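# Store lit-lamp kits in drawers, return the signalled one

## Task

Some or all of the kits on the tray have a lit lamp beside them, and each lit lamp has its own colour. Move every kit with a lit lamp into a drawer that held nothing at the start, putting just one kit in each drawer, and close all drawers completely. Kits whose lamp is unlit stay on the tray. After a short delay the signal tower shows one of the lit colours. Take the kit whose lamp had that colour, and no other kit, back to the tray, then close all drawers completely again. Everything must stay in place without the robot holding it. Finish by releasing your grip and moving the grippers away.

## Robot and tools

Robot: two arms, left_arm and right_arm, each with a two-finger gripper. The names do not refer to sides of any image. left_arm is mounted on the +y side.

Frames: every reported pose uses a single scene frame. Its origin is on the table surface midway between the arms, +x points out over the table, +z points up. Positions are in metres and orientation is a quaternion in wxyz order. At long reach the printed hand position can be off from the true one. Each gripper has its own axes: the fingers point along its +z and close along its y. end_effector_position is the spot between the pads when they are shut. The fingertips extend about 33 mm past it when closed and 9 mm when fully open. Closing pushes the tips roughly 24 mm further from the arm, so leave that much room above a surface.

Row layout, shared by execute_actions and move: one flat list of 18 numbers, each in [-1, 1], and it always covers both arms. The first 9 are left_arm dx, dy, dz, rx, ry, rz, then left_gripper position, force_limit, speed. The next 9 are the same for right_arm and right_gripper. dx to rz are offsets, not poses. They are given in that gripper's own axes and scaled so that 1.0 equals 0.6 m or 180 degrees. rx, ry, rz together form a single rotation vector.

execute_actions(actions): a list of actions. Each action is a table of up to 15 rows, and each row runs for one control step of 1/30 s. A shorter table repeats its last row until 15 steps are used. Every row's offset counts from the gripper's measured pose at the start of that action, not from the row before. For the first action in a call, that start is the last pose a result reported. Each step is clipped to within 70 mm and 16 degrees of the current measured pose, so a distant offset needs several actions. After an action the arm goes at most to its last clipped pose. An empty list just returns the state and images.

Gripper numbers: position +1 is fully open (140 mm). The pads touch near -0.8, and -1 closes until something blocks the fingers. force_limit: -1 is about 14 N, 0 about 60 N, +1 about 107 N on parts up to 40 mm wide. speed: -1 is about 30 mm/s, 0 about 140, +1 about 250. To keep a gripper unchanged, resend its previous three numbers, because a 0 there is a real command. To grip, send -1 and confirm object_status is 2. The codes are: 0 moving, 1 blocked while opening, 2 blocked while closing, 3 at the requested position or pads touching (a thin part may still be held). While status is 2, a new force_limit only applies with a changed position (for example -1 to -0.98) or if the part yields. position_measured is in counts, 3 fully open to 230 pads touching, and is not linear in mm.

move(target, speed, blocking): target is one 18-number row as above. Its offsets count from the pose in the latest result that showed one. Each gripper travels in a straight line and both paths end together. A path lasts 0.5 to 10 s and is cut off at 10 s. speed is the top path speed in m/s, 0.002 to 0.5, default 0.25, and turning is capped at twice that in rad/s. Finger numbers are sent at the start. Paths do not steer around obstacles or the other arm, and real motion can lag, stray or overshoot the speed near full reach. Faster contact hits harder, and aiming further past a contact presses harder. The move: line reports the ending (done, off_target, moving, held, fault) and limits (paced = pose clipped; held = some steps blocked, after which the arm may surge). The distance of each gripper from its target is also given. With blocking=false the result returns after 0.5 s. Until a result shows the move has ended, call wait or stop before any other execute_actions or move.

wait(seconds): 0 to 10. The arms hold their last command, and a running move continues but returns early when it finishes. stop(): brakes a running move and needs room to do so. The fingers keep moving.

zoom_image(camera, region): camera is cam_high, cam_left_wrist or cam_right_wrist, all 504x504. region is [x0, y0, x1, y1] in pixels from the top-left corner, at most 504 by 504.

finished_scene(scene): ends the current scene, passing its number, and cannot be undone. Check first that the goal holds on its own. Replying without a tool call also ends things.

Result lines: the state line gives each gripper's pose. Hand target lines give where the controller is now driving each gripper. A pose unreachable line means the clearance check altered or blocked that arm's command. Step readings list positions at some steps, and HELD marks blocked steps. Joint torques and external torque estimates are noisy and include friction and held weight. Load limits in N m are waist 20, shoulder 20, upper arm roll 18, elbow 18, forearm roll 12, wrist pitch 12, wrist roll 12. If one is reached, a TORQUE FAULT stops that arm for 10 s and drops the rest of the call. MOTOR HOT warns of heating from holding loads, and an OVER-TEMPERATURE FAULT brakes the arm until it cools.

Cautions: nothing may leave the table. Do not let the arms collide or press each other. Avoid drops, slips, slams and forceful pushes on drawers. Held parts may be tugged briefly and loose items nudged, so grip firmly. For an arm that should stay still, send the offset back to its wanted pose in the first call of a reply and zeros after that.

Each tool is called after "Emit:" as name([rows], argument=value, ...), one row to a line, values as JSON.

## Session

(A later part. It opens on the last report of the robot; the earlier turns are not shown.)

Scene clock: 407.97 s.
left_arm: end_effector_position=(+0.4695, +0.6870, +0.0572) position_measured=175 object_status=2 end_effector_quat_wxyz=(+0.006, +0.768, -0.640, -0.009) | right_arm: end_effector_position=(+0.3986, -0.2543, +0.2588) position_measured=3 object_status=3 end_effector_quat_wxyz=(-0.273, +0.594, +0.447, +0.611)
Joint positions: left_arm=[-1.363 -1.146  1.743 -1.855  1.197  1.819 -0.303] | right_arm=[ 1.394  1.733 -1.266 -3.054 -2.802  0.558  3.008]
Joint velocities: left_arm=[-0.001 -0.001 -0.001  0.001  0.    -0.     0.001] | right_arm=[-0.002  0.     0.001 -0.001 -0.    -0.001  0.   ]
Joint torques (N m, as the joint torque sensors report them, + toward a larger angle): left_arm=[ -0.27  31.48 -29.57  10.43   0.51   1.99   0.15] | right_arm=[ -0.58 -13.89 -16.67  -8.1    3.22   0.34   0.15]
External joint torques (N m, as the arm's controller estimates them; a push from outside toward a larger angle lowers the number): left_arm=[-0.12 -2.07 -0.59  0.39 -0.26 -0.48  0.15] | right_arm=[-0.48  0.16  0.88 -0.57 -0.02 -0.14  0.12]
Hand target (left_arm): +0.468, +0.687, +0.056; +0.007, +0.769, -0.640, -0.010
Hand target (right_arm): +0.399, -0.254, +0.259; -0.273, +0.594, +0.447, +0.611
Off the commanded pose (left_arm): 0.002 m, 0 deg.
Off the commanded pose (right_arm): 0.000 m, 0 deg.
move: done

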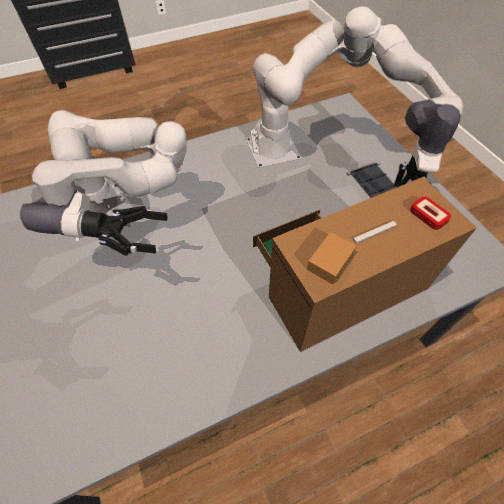

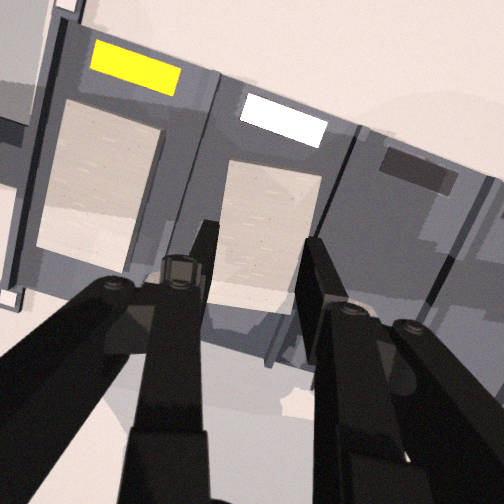

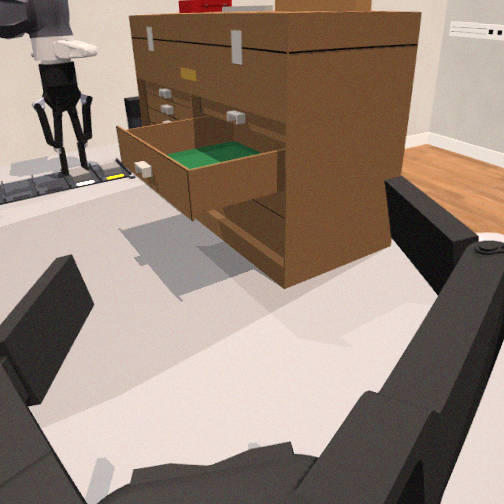

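Emit:
move(target=[0,0.04,-0.39,0,0,0.06,-1,0,0,0,0,0,0,0,0,1,0,0], speed=0.2)

Emit:
move(target=[0.795,-0.12,0,0.05,-0.05,0.5,-1,0,0,0,0,0,0,0,0,1,0,0], speed=0.3)

Scene clock: 411.80 s.
left_arm: end_effector_position=(+0.4489, +0.6866, +0.2907) position_measured=175 object_status=2 end_effector_quat_wxyz=(+0.007, +0.711, -0.704, -0.008) | right_arm: end_effector_position=(+0.3986, -0.2543, +0.2588) position_measured=3 object_status=3 end_effector_quat_wxyz=(-0.273, +0.594, +0.447, +0.611)
Joint positions: left_arm=[-1.295 -0.973  1.39  -1.646  0.96   1.443 -0.033] | right_arm=[ 1.394  1.733 -1.266 -3.054 -2.802  0.558  3.008]
Joint velocities: left_arm=[-0.001 -0.002 -0.001  0.002  0.001 -0.012  0.027] | right_arm=[ 0.002  0.001 -0.     0.001 -0.001 -0.     0.001]
Joint torques (N m, as the joint torque sensors report them, + toward a larger angle): left_arm=[ -1.7   26.69 -29.33  14.18  -0.07   1.95   0.37] | right_arm=[ -0.44 -13.38 -16.71  -8.21   3.2    0.34   0.15]
External joint torques (N m, as the arm's controller estimates them; a push from outside toward a larger angle lowers the number): left_arm=[-1.76 -2.79 -3.42  1.34 -0.88 -0.5   0.37] | right_arm=[-0.51  0.71  0.85 -0.78 -0.04 -0.12  0.11]
Hand target (left_arm): +0.449, +0.685, +0.292; +0.008, +0.706, -0.708, -0.007
Hand target (right_arm): +0.399, -0.254, +0.259; -0.273, +0.594, +0.447, +0.611
Off the commanded pose (left_arm): 0.005 m, 1 deg.
Off the commanded pose (right_arm): 0.000 m, 0 deg.
move: off_target (left_arm)

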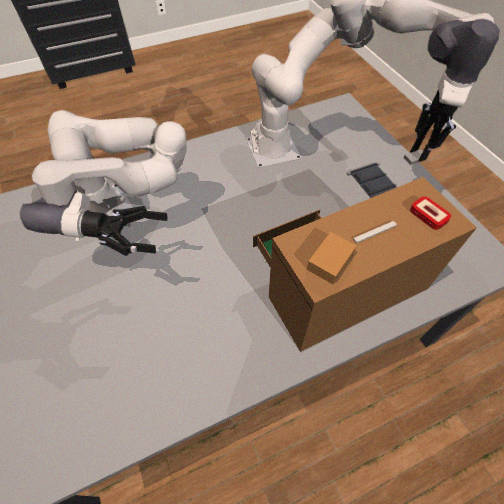

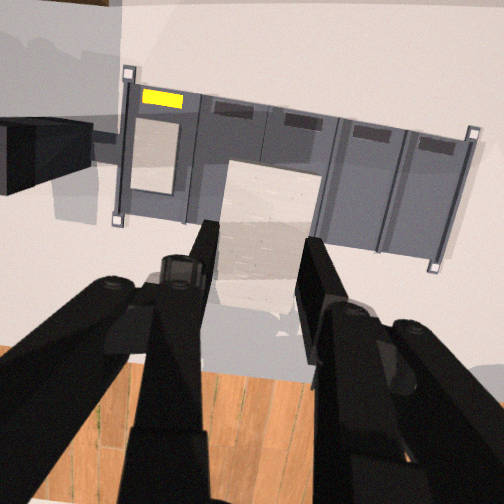

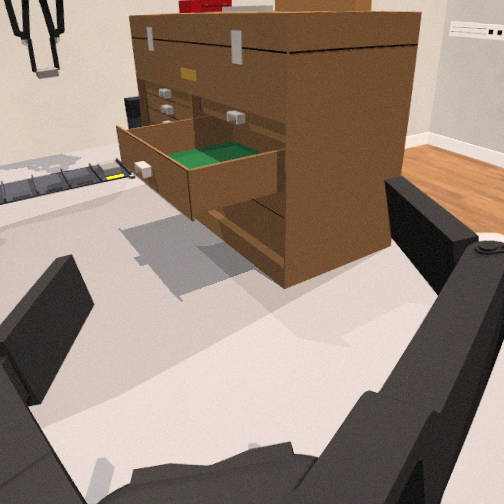

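Scene clock: 415.23 s.
left_arm: end_effector_position=(+0.5229, +0.2069, +0.3005) position_measured=175 object_status=2 end_effector_quat_wxyz=(+0.098, -0.011, +0.995, -0.007) | right_arm: end_effector_position=(+0.3986, -0.2543, +0.2588) position_measured=3 object_status=3 end_effector_quat_wxyz=(-0.273, +0.594, +0.447, +0.611)
Joint positions: left_arm=[-1.979 -1.099  1.219 -1.891  1.165  1.541  0.573] | right_arm=[ 1.394  1.733 -1.266 -3.054 -2.802  0.558  3.008]
Joint velocities: left_arm=[-0.     0.001  0.003  0.001  0.    -0.001  0.032] | right_arm=[-0.001 -0.001  0.     0.    -0.001  0.001  0.   ]
Joint torques (N m, as the joint torque sensors report them, + toward a larger angle): left_arm=[ -0.51  23.35 -28.46  12.96   1.83   2.48   0.27] | right_arm=[ -0.62 -13.51 -16.65  -7.98   3.2    0.3    0.16]
External joint torques (N m, as the arm's controller estimates them; a push from outside toward a larger angle lowers the number): left_arm=[-0.4  -1.74 -1.01  1.45  0.68 -0.22  0.28] | right_arm=[-0.6   0.59  0.91 -0.47 -0.04 -0.17  0.12]
Hand target (left_arm): +0.524, +0.207, +0.301; +0.099, -0.005, +0.995, -0.005
Hand target (right_arm): +0.399, -0.254, +0.259; -0.273, +0.594, +0.447, +0.611
Off the commanded pose (left_arm): 0.013 m, 2 deg.
Off the commanded pose (right_arm): 0.000 m, 0 deg.
move: off_target (left_arm)

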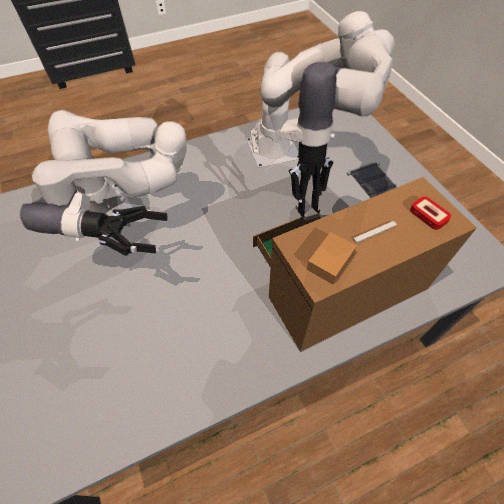

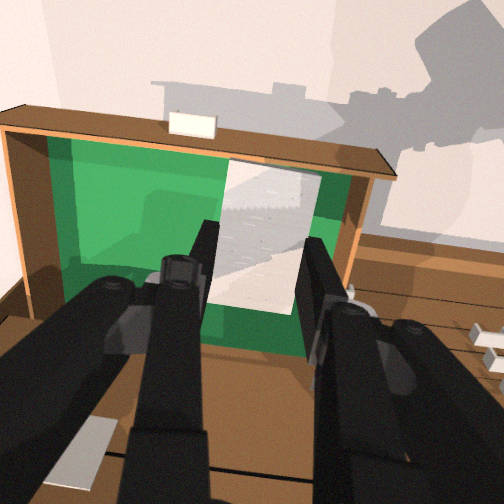

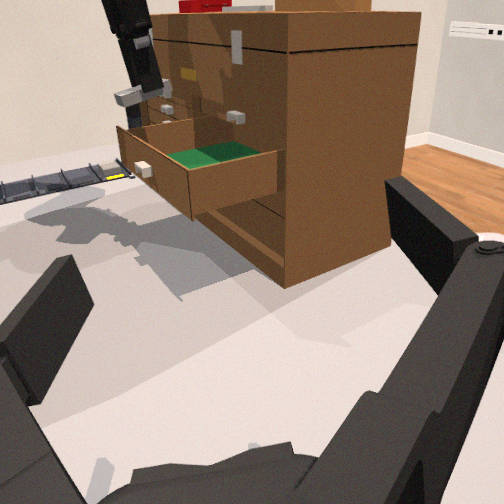

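Emit:
move(target=[-0.036,-0.02,0.058,0,0,0,-1,0,0,0,0,0,0,0,0,1,0,0], speed=0.08)

Emit:
move(target=[0.013,0,0.075,0,0,0,-1,0,0,0,0,0,0,0,0,1,0,0], speed=0.05)

Emit:
zoom_image(camera="cam_right_wrist", region=[100,50,300,250])

Scene clock: 419.83 s.
left_arm: end_effector_position=(+0.5481, +0.1953, +0.2699) position_measured=175 object_status=2 end_effector_quat_wxyz=(+0.095, -0.009, +0.995, -0.006) | right_arm: end_effector_position=(+0.3986, -0.2543, +0.2588) position_measured=3 object_status=3 end_effector_quat_wxyz=(-0.273, +0.594, +0.447, +0.611)
Joint positions: left_arm=[-2.055 -1.107  1.312 -1.841  1.205  1.585  0.583] | right_arm=[ 1.394  1.733 -1.266 -3.054 -2.802  0.558  3.008]
Joint velocities: left_arm=[ 0.001  0.     0.002  0.001 -0.001  0.009  0.001] | right_arm=[-0.001  0.     0.    -0.001 -0.    -0.     0.   ]
Joint torques (N m, as the joint torque sensors report them, + toward a larger angle): left_arm=[ -1.14  25.46 -29.41  12.57   2.08   3.18   0.03] | right_arm=[ -0.59 -13.79 -16.88  -8.37   3.22   0.31   0.12]
External joint torques (N m, as the arm's controller estimates them; a push from outside toward a larger angle lowers the number): left_arm=[-1.2  -2.04 -1.18  1.5   0.94  0.49  0.04] | right_arm=[-0.53  0.29  0.65 -0.87 -0.01 -0.16  0.08]
Hand target (left_arm): +0.551, +0.194, +0.271; +0.098, -0.010, +0.995, -0.007
Hand target (right_arm): +0.399, -0.254, +0.259; -0.273, +0.594, +0.447, +0.611
Off the commanded pose (left_arm): 0.003 m, 0 deg.
Off the commanded pose (right_arm): 0.000 m, 0 deg.
move: done

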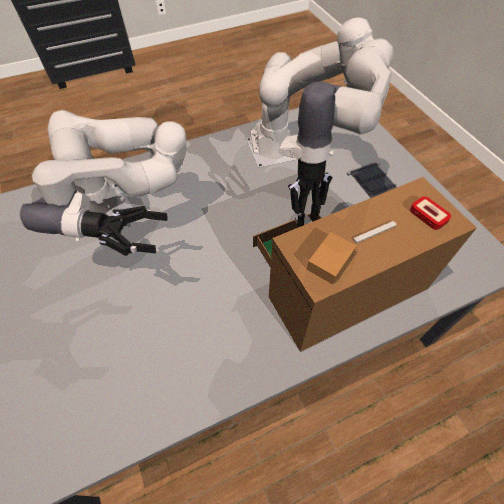

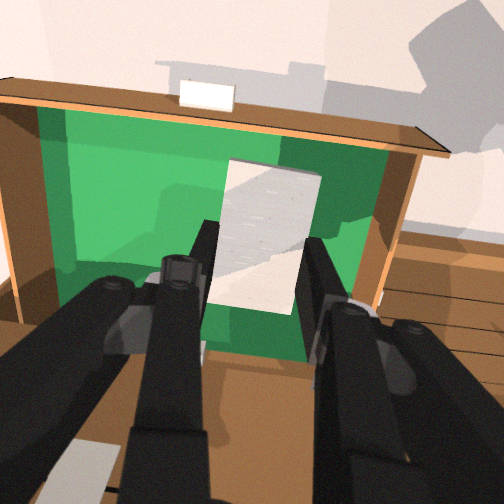

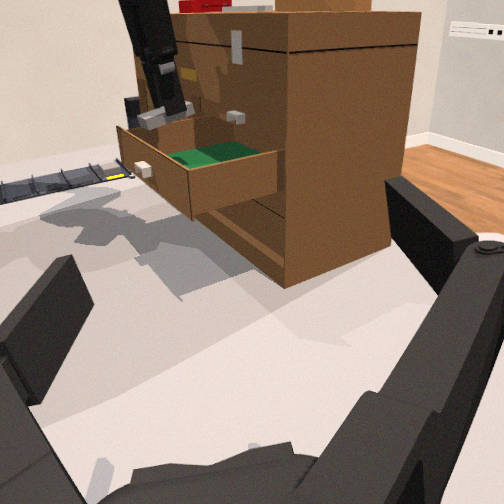

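Scene clock: 421.07 s.
left_arm: end_effector_position=(+0.5473, +0.1942, +0.2242) position_measured=175 object_status=2 end_effector_quat_wxyz=(+0.092, -0.005, +0.996, -0.004) | right_arm: end_effector_position=(+0.3986, -0.2543, +0.2588) position_measured=3 object_status=3 end_effector_quat_wxyz=(-0.273, +0.594, +0.447, +0.611)
Joint positions: left_arm=[-2.047 -1.144  1.374 -1.906  1.256  1.645  0.561] | right_arm=[ 1.394  1.733 -1.266 -3.054 -2.802  0.558  3.008]
Joint velocities: left_arm=[-0.     0.001  0.    -0.001  0.005  0.017 -0.009] | right_arm=[ 0.    -0.002  0.001  0.     0.     0.001 -0.002]
Joint torques (N m, as the joint torque sensors report them, + toward a larger angle): left_arm=[  2.4   24.46 -30.93   9.37   2.17   3.11  -0.1 ] | right_arm=[ -0.57 -13.8  -16.64  -8.2    3.21   0.33   0.13]
External joint torques (N m, as the arm's controller estimates them; a push from outside toward a larger angle lowers the number): left_arm=[ 2.37 -3.16 -1.95 -1.15  1.05  0.44 -0.1 ] | right_arm=[-0.64  0.3   0.89 -0.76 -0.02 -0.12  0.09]
Hand target (left_arm): +0.549, +0.195, +0.224; +0.095, -0.009, +0.995, -0.005
Hand target (right_arm): +0.399, -0.254, +0.259; -0.273, +0.594, +0.447, +0.611
Off the commanded pose (left_arm): 0.002 m, 1 deg.
Off the commanded pose (right_arm): 0.000 m, 0 deg.
move: done

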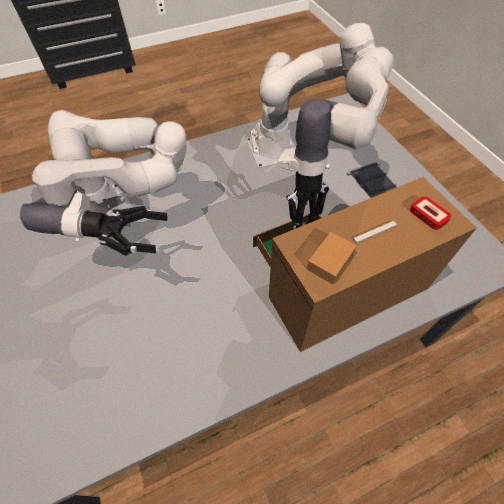

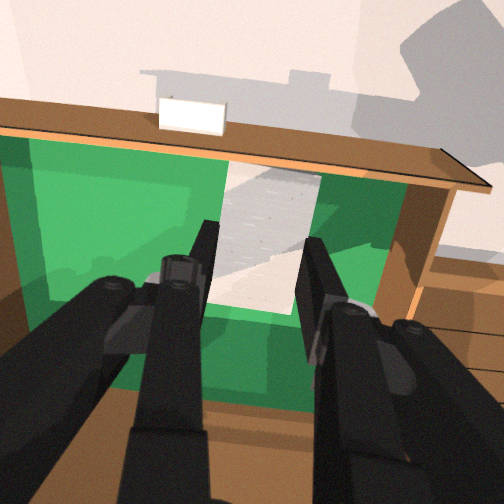

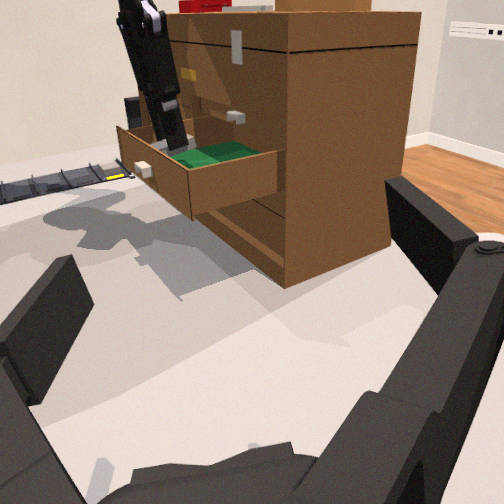

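Region (100, 50, 300, 250) of cam_right_wrist's 504x504 image, scaled by 2.520, with more detail than that image has.

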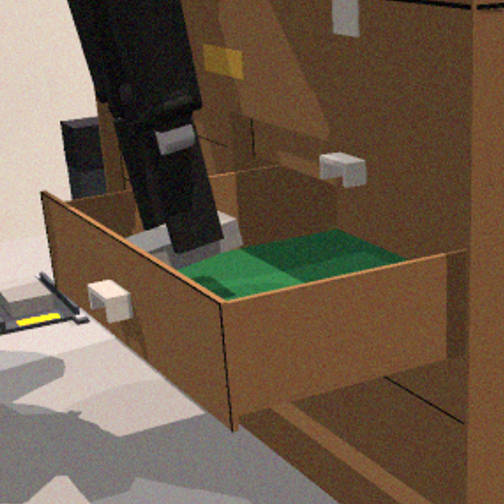

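Emit:
move(target=[-0.008,0,0.043,0,0.015,0,-1,0,0,0,0,0,0,0,0,1,0,0], speed=0.03)

Emit:
zoom_image(camera="cam_right_wrist", region=[100,50,300,250])

Scene clock: 423.73 s.
left_arm: end_effector_position=(+0.5574, +0.1939, +0.2018) position_measured=175 object_status=2 end_effector_quat_wxyz=(+0.073, -0.009, +0.997, -0.004) | right_arm: end_effector_position=(+0.3986, -0.2543, +0.2588) position_measured=3 object_status=3 end_effector_quat_wxyz=(-0.273, +0.594, +0.447, +0.611)
Joint positions: left_arm=[-2.096 -1.162  1.429 -1.85   1.256  1.644  0.579] | right_arm=[ 1.394  1.733 -1.266 -3.054 -2.802  0.558  3.008]
Joint velocities: left_arm=[-0.005 -0.002  0.     0.006  0.    -0.002  0.016] | right_arm=[-0.     0.     0.002 -0.002  0.001 -0.    -0.   ]
Joint torques (N m, as the joint torque sensors report them, + toward a larger angle): left_arm=[ -0.56  25.43 -29.05  10.24   0.28   2.3    0.3 ] | right_arm=[ -0.47 -13.61 -16.62  -8.23   3.18   0.33   0.11]
External joint torques (N m, as the arm's controller estimates them; a push from outside toward a larger angle lowers the number): left_arm=[-0.79 -4.53  0.47  0.28 -0.77 -0.35  0.31] | right_arm=[-0.39  0.46  0.9  -0.67 -0.06 -0.15  0.08]
Hand target (left_arm): +0.556, +0.194, +0.200; +0.069, -0.005, +0.998, -0.004
Hand target (right_arm): +0.399, -0.254, +0.259; -0.273, +0.594, +0.447, +0.611
Off the commanded pose (left_arm): 0.002 m, 1 deg.
Off the commanded pose (right_arm): 0.000 m, 0 deg.
move: done

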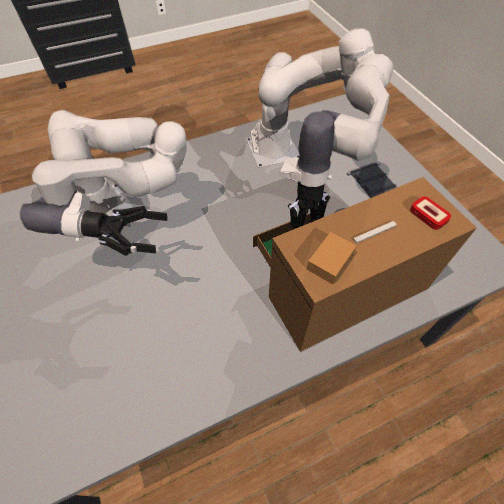

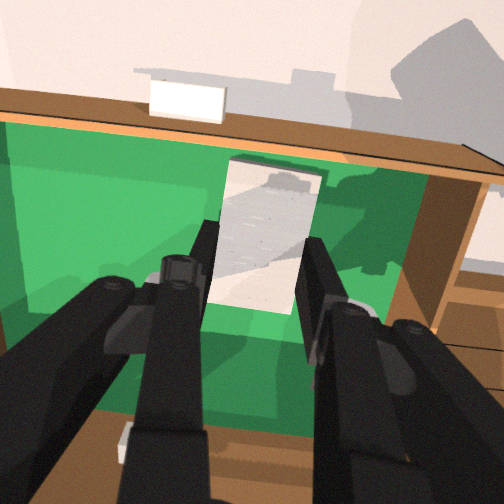

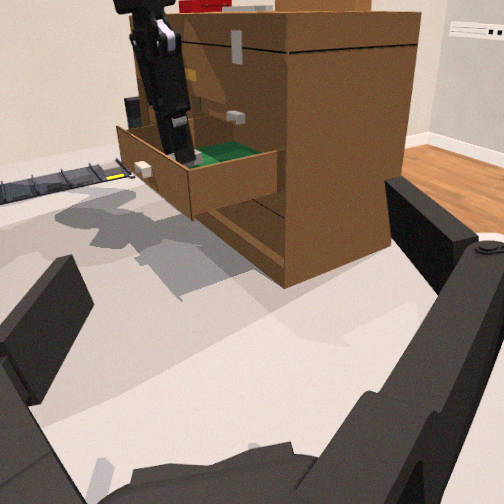

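Region (100, 50, 300, 250) of cam_right_wrist's 504x504 image, scaled by 2.520, with more detail than that image has.

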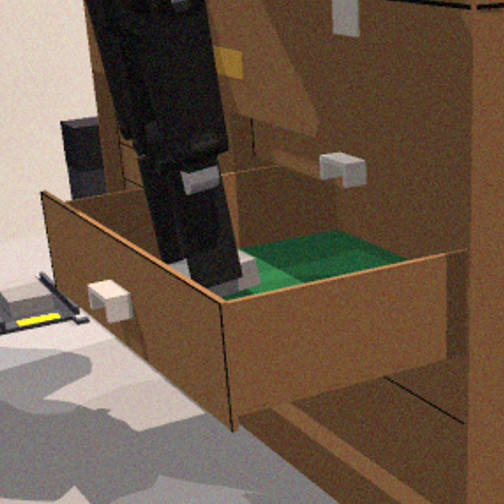

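Emit:
move(target=[0,0,0,0,0,0,-0.17,0,-0.5,0,0,0,0,0,0,1,0,0])

Emit:
move(target=[0.02,0,-0.115,0,0,0,-0.17,0,0,0,0,0,0,0,0,1,0,0], speed=0.1)

Emit:
move(target=[0.175,-0.06,-0.025,0,-0.21,0,-1,0,0,0,0,0,0,0,0,1,0,0])

Emit:
move(target=[0.082,0,0.082,0,0,0,-1,0,0,0,0,0,0,0,0,1,0,0], speed=0.15)

Scene clock: 426.50 s.
left_arm: end_effector_position=(+0.5574, +0.1937, +0.2018) position_measured=150 object_status=3 end_effector_quat_wxyz=(+0.072, -0.007, +0.997, -0.004) | right_arm: end_effector_position=(+0.3986, -0.2543, +0.2588) position_measured=3 object_status=3 end_effector_quat_wxyz=(-0.273, +0.594, +0.447, +0.611)
Joint positions: left_arm=[-2.097 -1.163  1.429 -1.849  1.256  1.643  0.583] | right_arm=[ 1.394  1.733 -1.266 -3.054 -2.802  0.558  3.008]
Joint velocities: left_arm=[-0.001 -0.001  0.    -0.    -0.    -0.001 -0.001] | right_arm=[-0.     0.    -0.001 -0.001  0.001  0.    -0.001]
Joint torques (N m, as the joint torque sensors report them, + toward a larger angle): left_arm=[  1.27  27.91 -31.73   9.49   0.95   2.65  -0.14] | right_arm=[ -0.54 -13.5  -16.57  -8.15   3.19   0.27   0.12]
External joint torques (N m, as the arm's controller estimates them; a push from outside toward a larger angle lowers the number): left_arm=[ 1.33 -2.   -2.26 -0.27 -0.08  0.01 -0.14] | right_arm=[-0.49  0.56  1.   -0.61 -0.06 -0.21  0.08]
Hand target (left_arm): +0.557, +0.194, +0.202; +0.073, -0.009, +0.997, -0.004
Hand target (right_arm): +0.399, -0.254, +0.259; -0.273, +0.594, +0.447, +0.611
Off the commanded pose (left_arm): 0.000 m, 0 deg.
Off the commanded pose (right_arm): 0.000 m, 0 deg.
move: done

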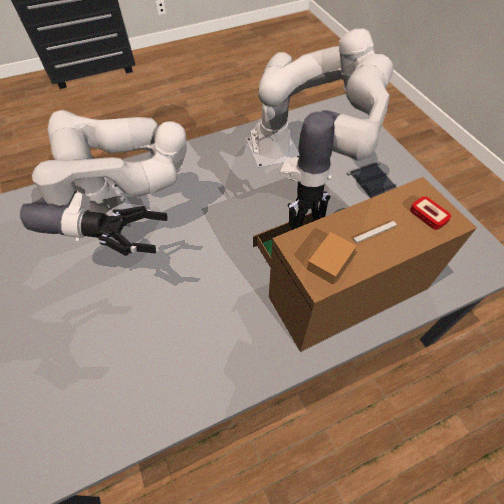

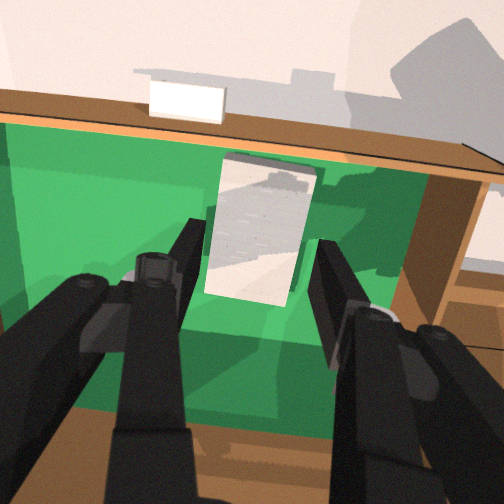

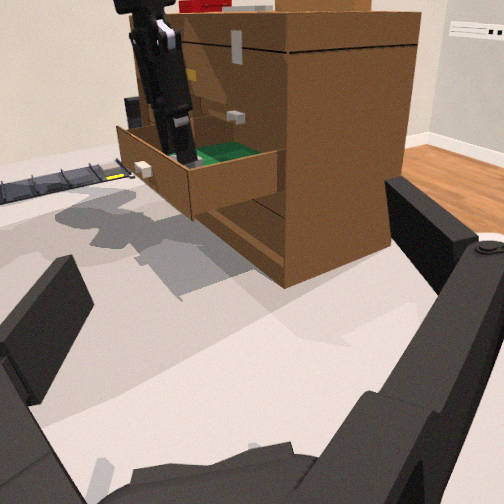

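Scene clock: 427.70 s.
left_arm: end_effector_position=(+0.5365, +0.1928, +0.2679) position_measured=150 object_status=3 end_effector_quat_wxyz=(+0.074, -0.007, +0.997, -0.005) | right_arm: end_effector_position=(+0.3986, -0.2543, +0.2588) position_measured=3 object_status=3 end_effector_quat_wxyz=(-0.273, +0.594, +0.447, +0.611)
Joint positions: left_arm=[-2.067 -1.106  1.312 -1.83   1.172  1.555  0.586] | right_arm=[ 1.394  1.733 -1.266 -3.054 -2.802  0.558  3.008]
Joint velocities: left_arm=[-0.001  0.    -0.001  0.001 -0.001 -0.011  0.001] | right_arm=[-0.     0.    -0.001 -0.002 -0.    -0.001  0.001]
Joint torques (N m, as the joint torque sensors report them, + toward a larger angle): left_arm=[  1.34  25.87 -30.34  11.74  -0.12   2.34   0.26] | right_arm=[ -0.34 -13.73 -16.39  -7.99   3.19   0.32   0.11]
External joint torques (N m, as the arm's controller estimates them; a push from outside toward a larger angle lowers the number): left_arm=[ 1.37 -1.89 -2.09  0.69 -1.19 -0.33  0.26] | right_arm=[-0.32  0.34  1.2  -0.46 -0.06 -0.15  0.07]
Hand target (left_arm): +0.536, +0.195, +0.269; +0.072, -0.007, +0.997, -0.004
Hand target (right_arm): +0.399, -0.254, +0.259; -0.273, +0.594, +0.447, +0.611
Off the commanded pose (left_arm): 0.002 m, 0 deg.
Off the commanded pose (right_arm): 0.000 m, 0 deg.
move: done

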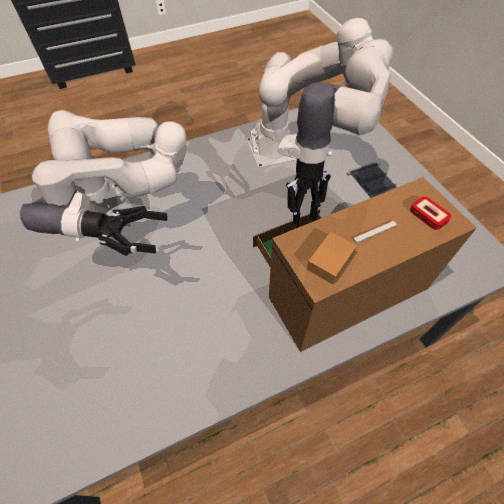

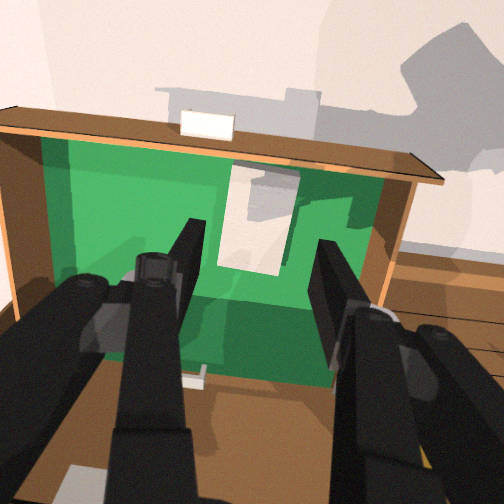

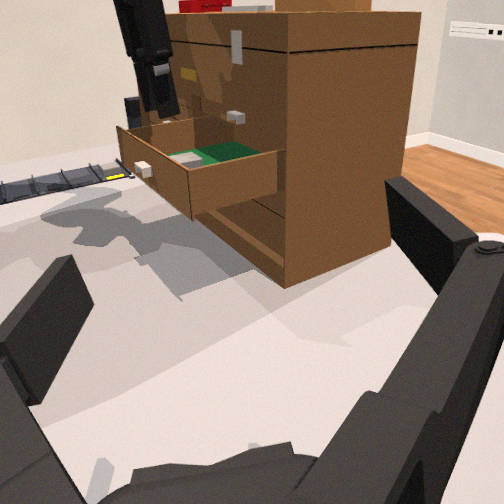

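Scene clock: 430.00 s.
left_arm: end_effector_position=(+0.4322, +0.1543, +0.2715) position_measured=233 object_status=3 end_effector_quat_wxyz=(+0.394, -0.004, +0.919, -0.007) | right_arm: end_effector_position=(+0.3986, -0.2543, +0.2588) position_measured=3 object_status=3 end_effector_quat_wxyz=(-0.273, +0.594, +0.447, +0.611)
Joint positions: left_arm=[-1.648 -1.132  1.019 -2.686  1.726  1.829 -0.017] | right_arm=[ 1.394  1.733 -1.266 -3.054 -2.802  0.558  3.008]
Joint velocities: left_arm=[ 0.001  0.    -0.001  0.001  0.001 -0.    -0.033] | right_arm=[-0.001 -0.001 -0.001 -0.001 -0.     0.001  0.002]
Joint torques (N m, as the joint torque sensors report them, + toward a larger angle): left_arm=[  1.44   9.22 -21.58  14.45   2.69   1.3   -0.07] | right_arm=[ -0.61 -13.81 -16.78  -7.91   3.19   0.31   0.13]
External joint torques (N m, as the arm's controller estimates them; a push from outside toward a larger angle lowers the number): left_arm=[ 1.39 -0.14 -1.88 -1.62  0.92 -0.43 -0.05] | right_arm=[-0.57  0.29  0.81 -0.35 -0.06 -0.16  0.09]
Hand target (left_arm): +0.432, +0.155, +0.272; +0.397, -0.009, +0.918, -0.007
Hand target (right_arm): +0.399, -0.254, +0.259; -0.273, +0.594, +0.447, +0.611
Off the commanded pose (left_arm): 0.004 m, 1 deg.
Off the commanded pose (right_arm): 0.000 m, 0 deg.
move: off_target (left_arm)

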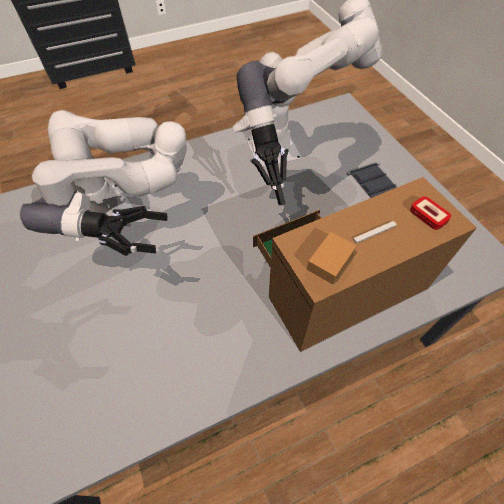

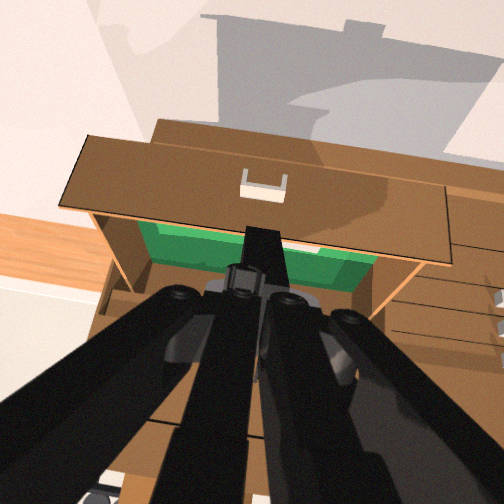

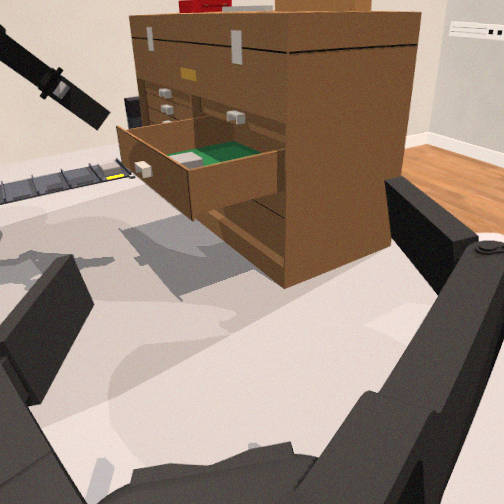

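Scene clock: 431.07 s.
left_arm: end_effector_position=(+0.4346, +0.1551, +0.2021) position_measured=233 object_status=3 end_effector_quat_wxyz=(+0.394, +0.000, +0.919, -0.003) | right_arm: end_effector_position=(+0.3986, -0.2543, +0.2588) position_measured=3 object_status=3 end_effector_quat_wxyz=(-0.273, +0.594, +0.447, +0.611)
Joint positions: left_arm=[-1.689 -1.109  1.208 -2.739  1.912  1.874 -0.122] | right_arm=[ 1.394  1.733 -1.266 -3.054 -2.802  0.558  3.008]
Joint velocities: left_arm=[ 0.    -0.001 -0.    -0.     0.007  0.    -0.032] | right_arm=[ 0.001 -0.    -0.     0.     0.001  0.001 -0.003]
Joint torques (N m, as the joint torque sensors report them, + toward a larger angle): left_arm=[ -1.83   8.17 -20.55  11.64   2.49   1.82  -0.11] | right_arm=[ -0.26 -13.85 -16.65  -8.36   3.17   0.29   0.13]
External joint torques (N m, as the arm's controller estimates them; a push from outside toward a larger angle lowers the number): left_arm=[-1.87 -1.95 -0.26 -1.7   0.87  0.3  -0.09] | right_arm=[-0.22  0.22  0.92 -0.86 -0.08 -0.19  0.09]
Hand target (left_arm): +0.434, +0.153, +0.202; +0.395, -0.003, +0.919, -0.007
Hand target (right_arm): +0.399, -0.254, +0.259; -0.273, +0.594, +0.447, +0.611
Off the commanded pose (left_arm): 0.002 m, 1 deg.
Off the commanded pose (right_arm): 0.000 m, 0 deg.
move: done

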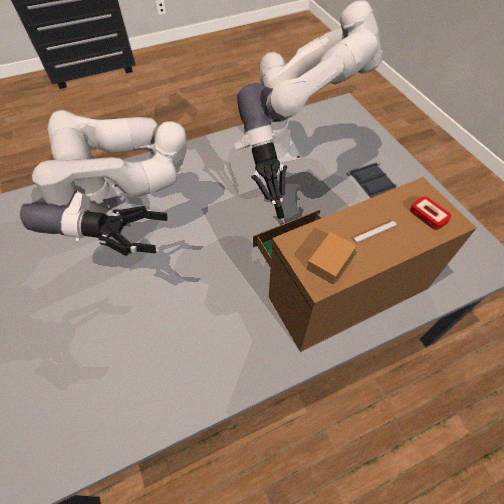

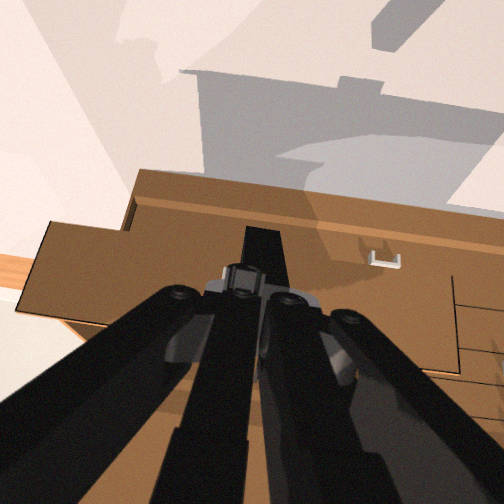

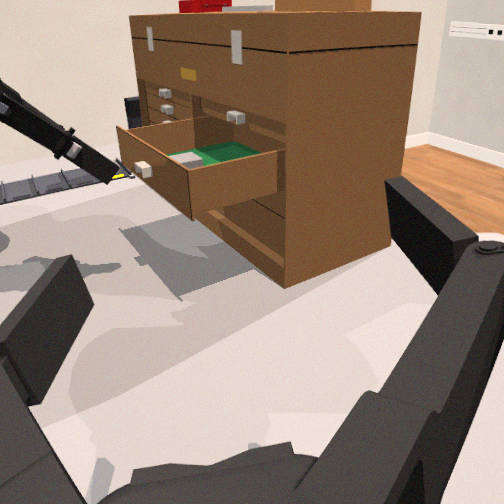

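Emit:
move(target=[-0.184,0.004,0.2,0,0,0,-1,0,0,0,0,0,0,0,0,1,0,0], speed=0.06)

Emit:
move(target=[0.035,0,-0.04,0,0,0,-1,0,0,0,0,0,0,0,0,1,0,0], speed=0.1)

Emit:
zoom_image(camera="cam_right_wrist", region=[150,50,300,200])

Emit:
move(target=[-0.063,0,-0.066,0,0,0,-0.35,0,0,0,0,0,0,0,0,1,0,0], speed=0.1)

Scene clock: 436.57 s.
left_arm: end_effector_position=(+0.5945, +0.1583, +0.1934) position_measured=233 object_status=3 end_effector_quat_wxyz=(+0.391, -0.007, +0.921, -0.001) | right_arm: end_effector_position=(+0.3986, -0.2543, +0.2588) position_measured=3 object_status=3 end_effector_quat_wxyz=(-0.273, +0.594, +0.447, +0.611)
Joint positions: left_arm=[-1.949 -1.101  1.51  -2.299  2.012  2.014  0.047] | right_arm=[ 1.394  1.733 -1.266 -3.054 -2.802  0.558  3.008]
Joint velocities: left_arm=[-0.003  0.     0.003  0.003 -0.001  0.008  0.025] | right_arm=[ 0.001 -0.001  0.001 -0.001 -0.001 -0.    -0.   ]
Joint torques (N m, as the joint torque sensors report them, + toward a larger angle): left_arm=[ -0.64  19.07 -28.41  13.68   2.63   2.66   0.29] | right_arm=[ -0.52 -13.64 -16.58  -8.37   3.18   0.32   0.13]
External joint torques (N m, as the arm's controller estimates them; a push from outside toward a larger angle lowers the number): left_arm=[-0.54 -1.39 -0.95  2.78  1.32  0.81  0.31] | right_arm=[-0.52  0.45  0.99 -0.84 -0.07 -0.15  0.09]
Hand target (left_arm): +0.597, +0.156, +0.196; +0.394, +0.000, +0.919, -0.001
Hand target (right_arm): +0.399, -0.254, +0.259; -0.273, +0.594, +0.447, +0.611
Off the commanded pose (left_arm): 0.007 m, 1 deg.
Off the commanded pose (right_arm): 0.000 m, 0 deg.
move: off_target (left_arm)

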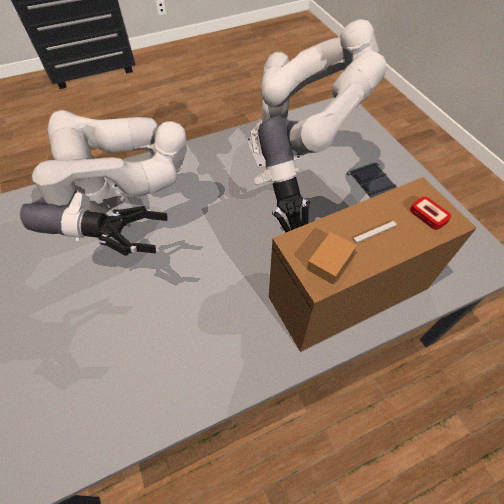

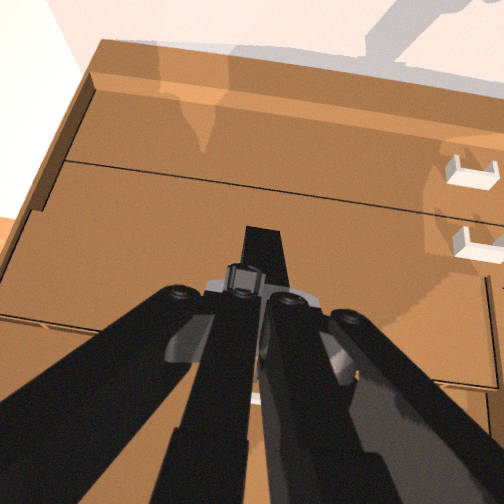

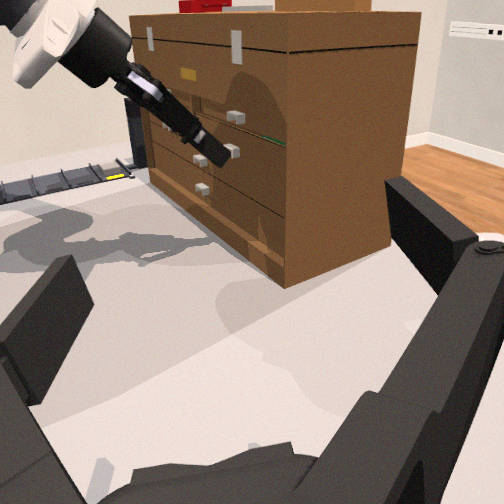

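Scene clock: 437.37 s.
left_arm: end_effector_position=(+0.5641, +0.1565, +0.1963) position_measured=233 object_status=3 end_effector_quat_wxyz=(+0.392, -0.001, +0.920, -0.001) | right_arm: end_effector_position=(+0.3986, -0.2543, +0.2588) position_measured=3 object_status=3 end_effector_quat_wxyz=(-0.273, +0.594, +0.447, +0.611)
Joint positions: left_arm=[-1.893 -1.094  1.459 -2.39   2.005  1.991  0.019] | right_arm=[ 1.394  1.733 -1.266 -3.054 -2.802  0.558  3.008]
Joint velocities: left_arm=[ 0.001 -0.001 -0.002  0.     0.    -0.012 -0.02 ] | right_arm=[ 0.001  0.     0.    -0.001  0.001 -0.     0.   ]
Joint torques (N m, as the joint torque sensors report them, + toward a larger angle): left_arm=[  1.31  16.01 -28.11   8.93   0.24   1.34   0.03] | right_arm=[ -0.57 -13.65 -16.57  -8.43   3.23   0.3    0.13]
External joint torques (N m, as the arm's controller estimates them; a push from outside toward a larger angle lowers the number): left_arm=[ 1.41 -1.87 -1.91 -2.4  -1.13 -0.44  0.05] | right_arm=[-0.57  0.44  0.99 -0.89 -0.02 -0.17  0.09]
Hand target (left_arm): +0.563, +0.158, +0.196; +0.391, -0.007, +0.920, -0.001
Hand target (right_arm): +0.399, -0.254, +0.259; -0.273, +0.594, +0.447, +0.611
Off the commanded pose (left_arm): 0.002 m, 1 deg.
Off the commanded pose (right_arm): 0.000 m, 0 deg.
move: done

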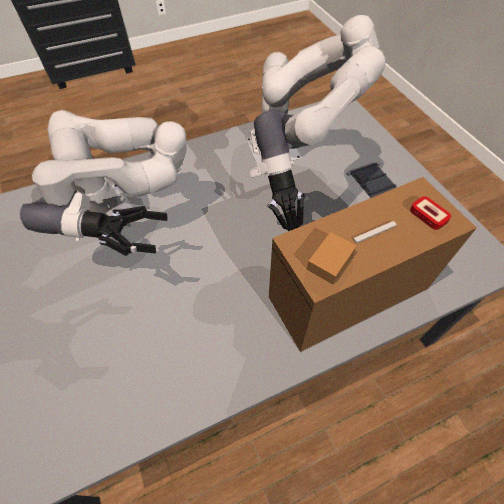

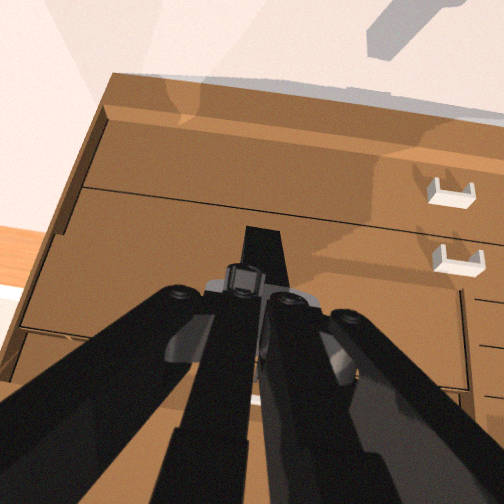

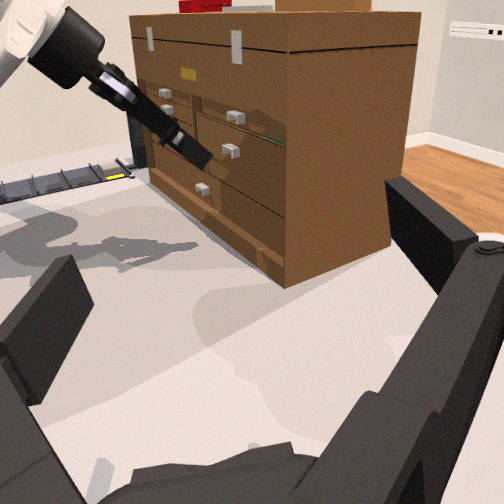

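Region (150, 50, 300, 200) of cam_right_wrist's 504x504 image, scaled by 3.360, with more detail than that image has.

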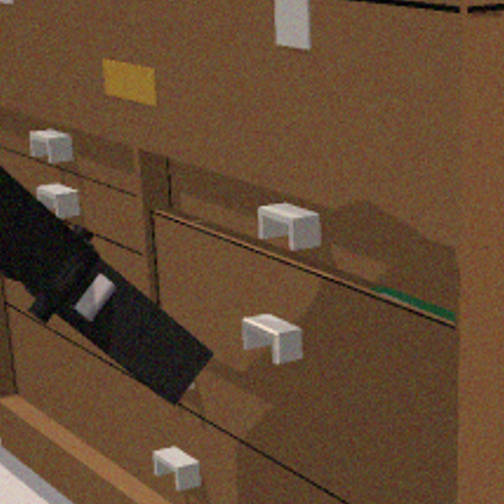

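Scene clock: 438.33 s.
left_arm: end_effector_position=(+0.5613, +0.1540, +0.2504) position_measured=173 object_status=3 end_effector_quat_wxyz=(+0.393, -0.004, +0.920, -0.005) | right_arm: end_effector_position=(+0.3986, -0.2543, +0.2588) position_measured=3 object_status=3 end_effector_quat_wxyz=(-0.273, +0.594, +0.447, +0.611)
Joint positions: left_arm=[-1.854 -1.072  1.336 -2.368  1.881  1.967  0.083] | right_arm=[ 1.394  1.733 -1.266 -3.054 -2.802  0.558  3.008]
Joint velocities: left_arm=[ 0.001  0.006 -0.     0.001 -0.014 -0.001  0.032] | right_arm=[-0.001  0.    -0.    -0.    -0.    -0.001 -0.001]
Joint torques (N m, as the joint torque sensors report them, + toward a larger angle): left_arm=[  2.07  15.44 -28.29  14.15   0.28   1.49   0.2 ] | right_arm=[ -0.55 -13.55 -16.66  -8.04   3.18   0.3    0.13]
External joint torques (N m, as the arm's controller estimates them; a push from outside toward a larger angle lowers the number): left_arm=[ 2.21 -0.92 -2.67  1.09 -1.16 -0.42  0.22] | right_arm=[-0.51  0.52  0.91 -0.49 -0.06 -0.17  0.09]
Hand target (left_arm): +0.562, +0.157, +0.251; +0.392, -0.001, +0.920, -0.001
Hand target (right_arm): +0.399, -0.254, +0.259; -0.273, +0.594, +0.447, +0.611
Off the commanded pose (left_arm): 0.003 m, 1 deg.
Off the commanded pose (right_arm): 0.000 m, 0 deg.
move: done

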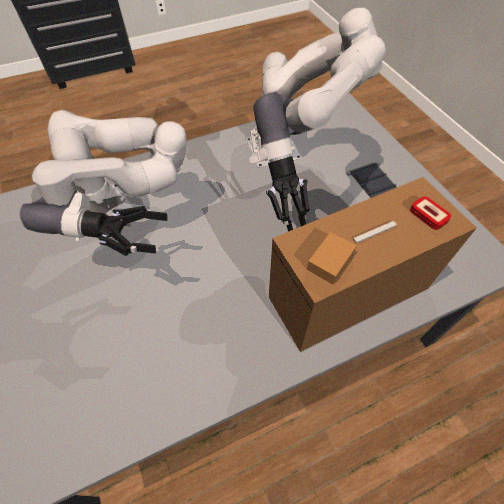

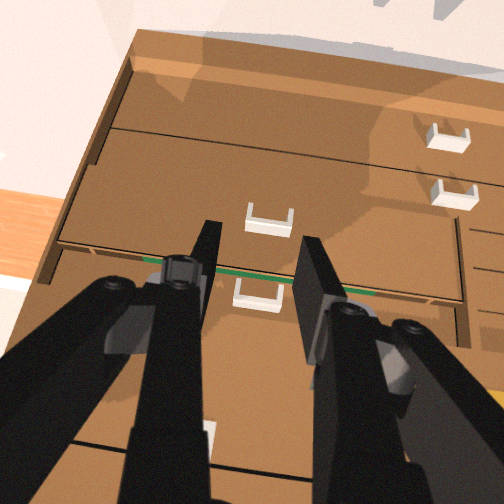

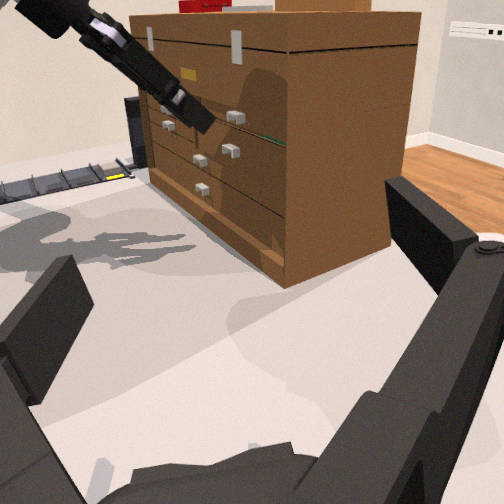

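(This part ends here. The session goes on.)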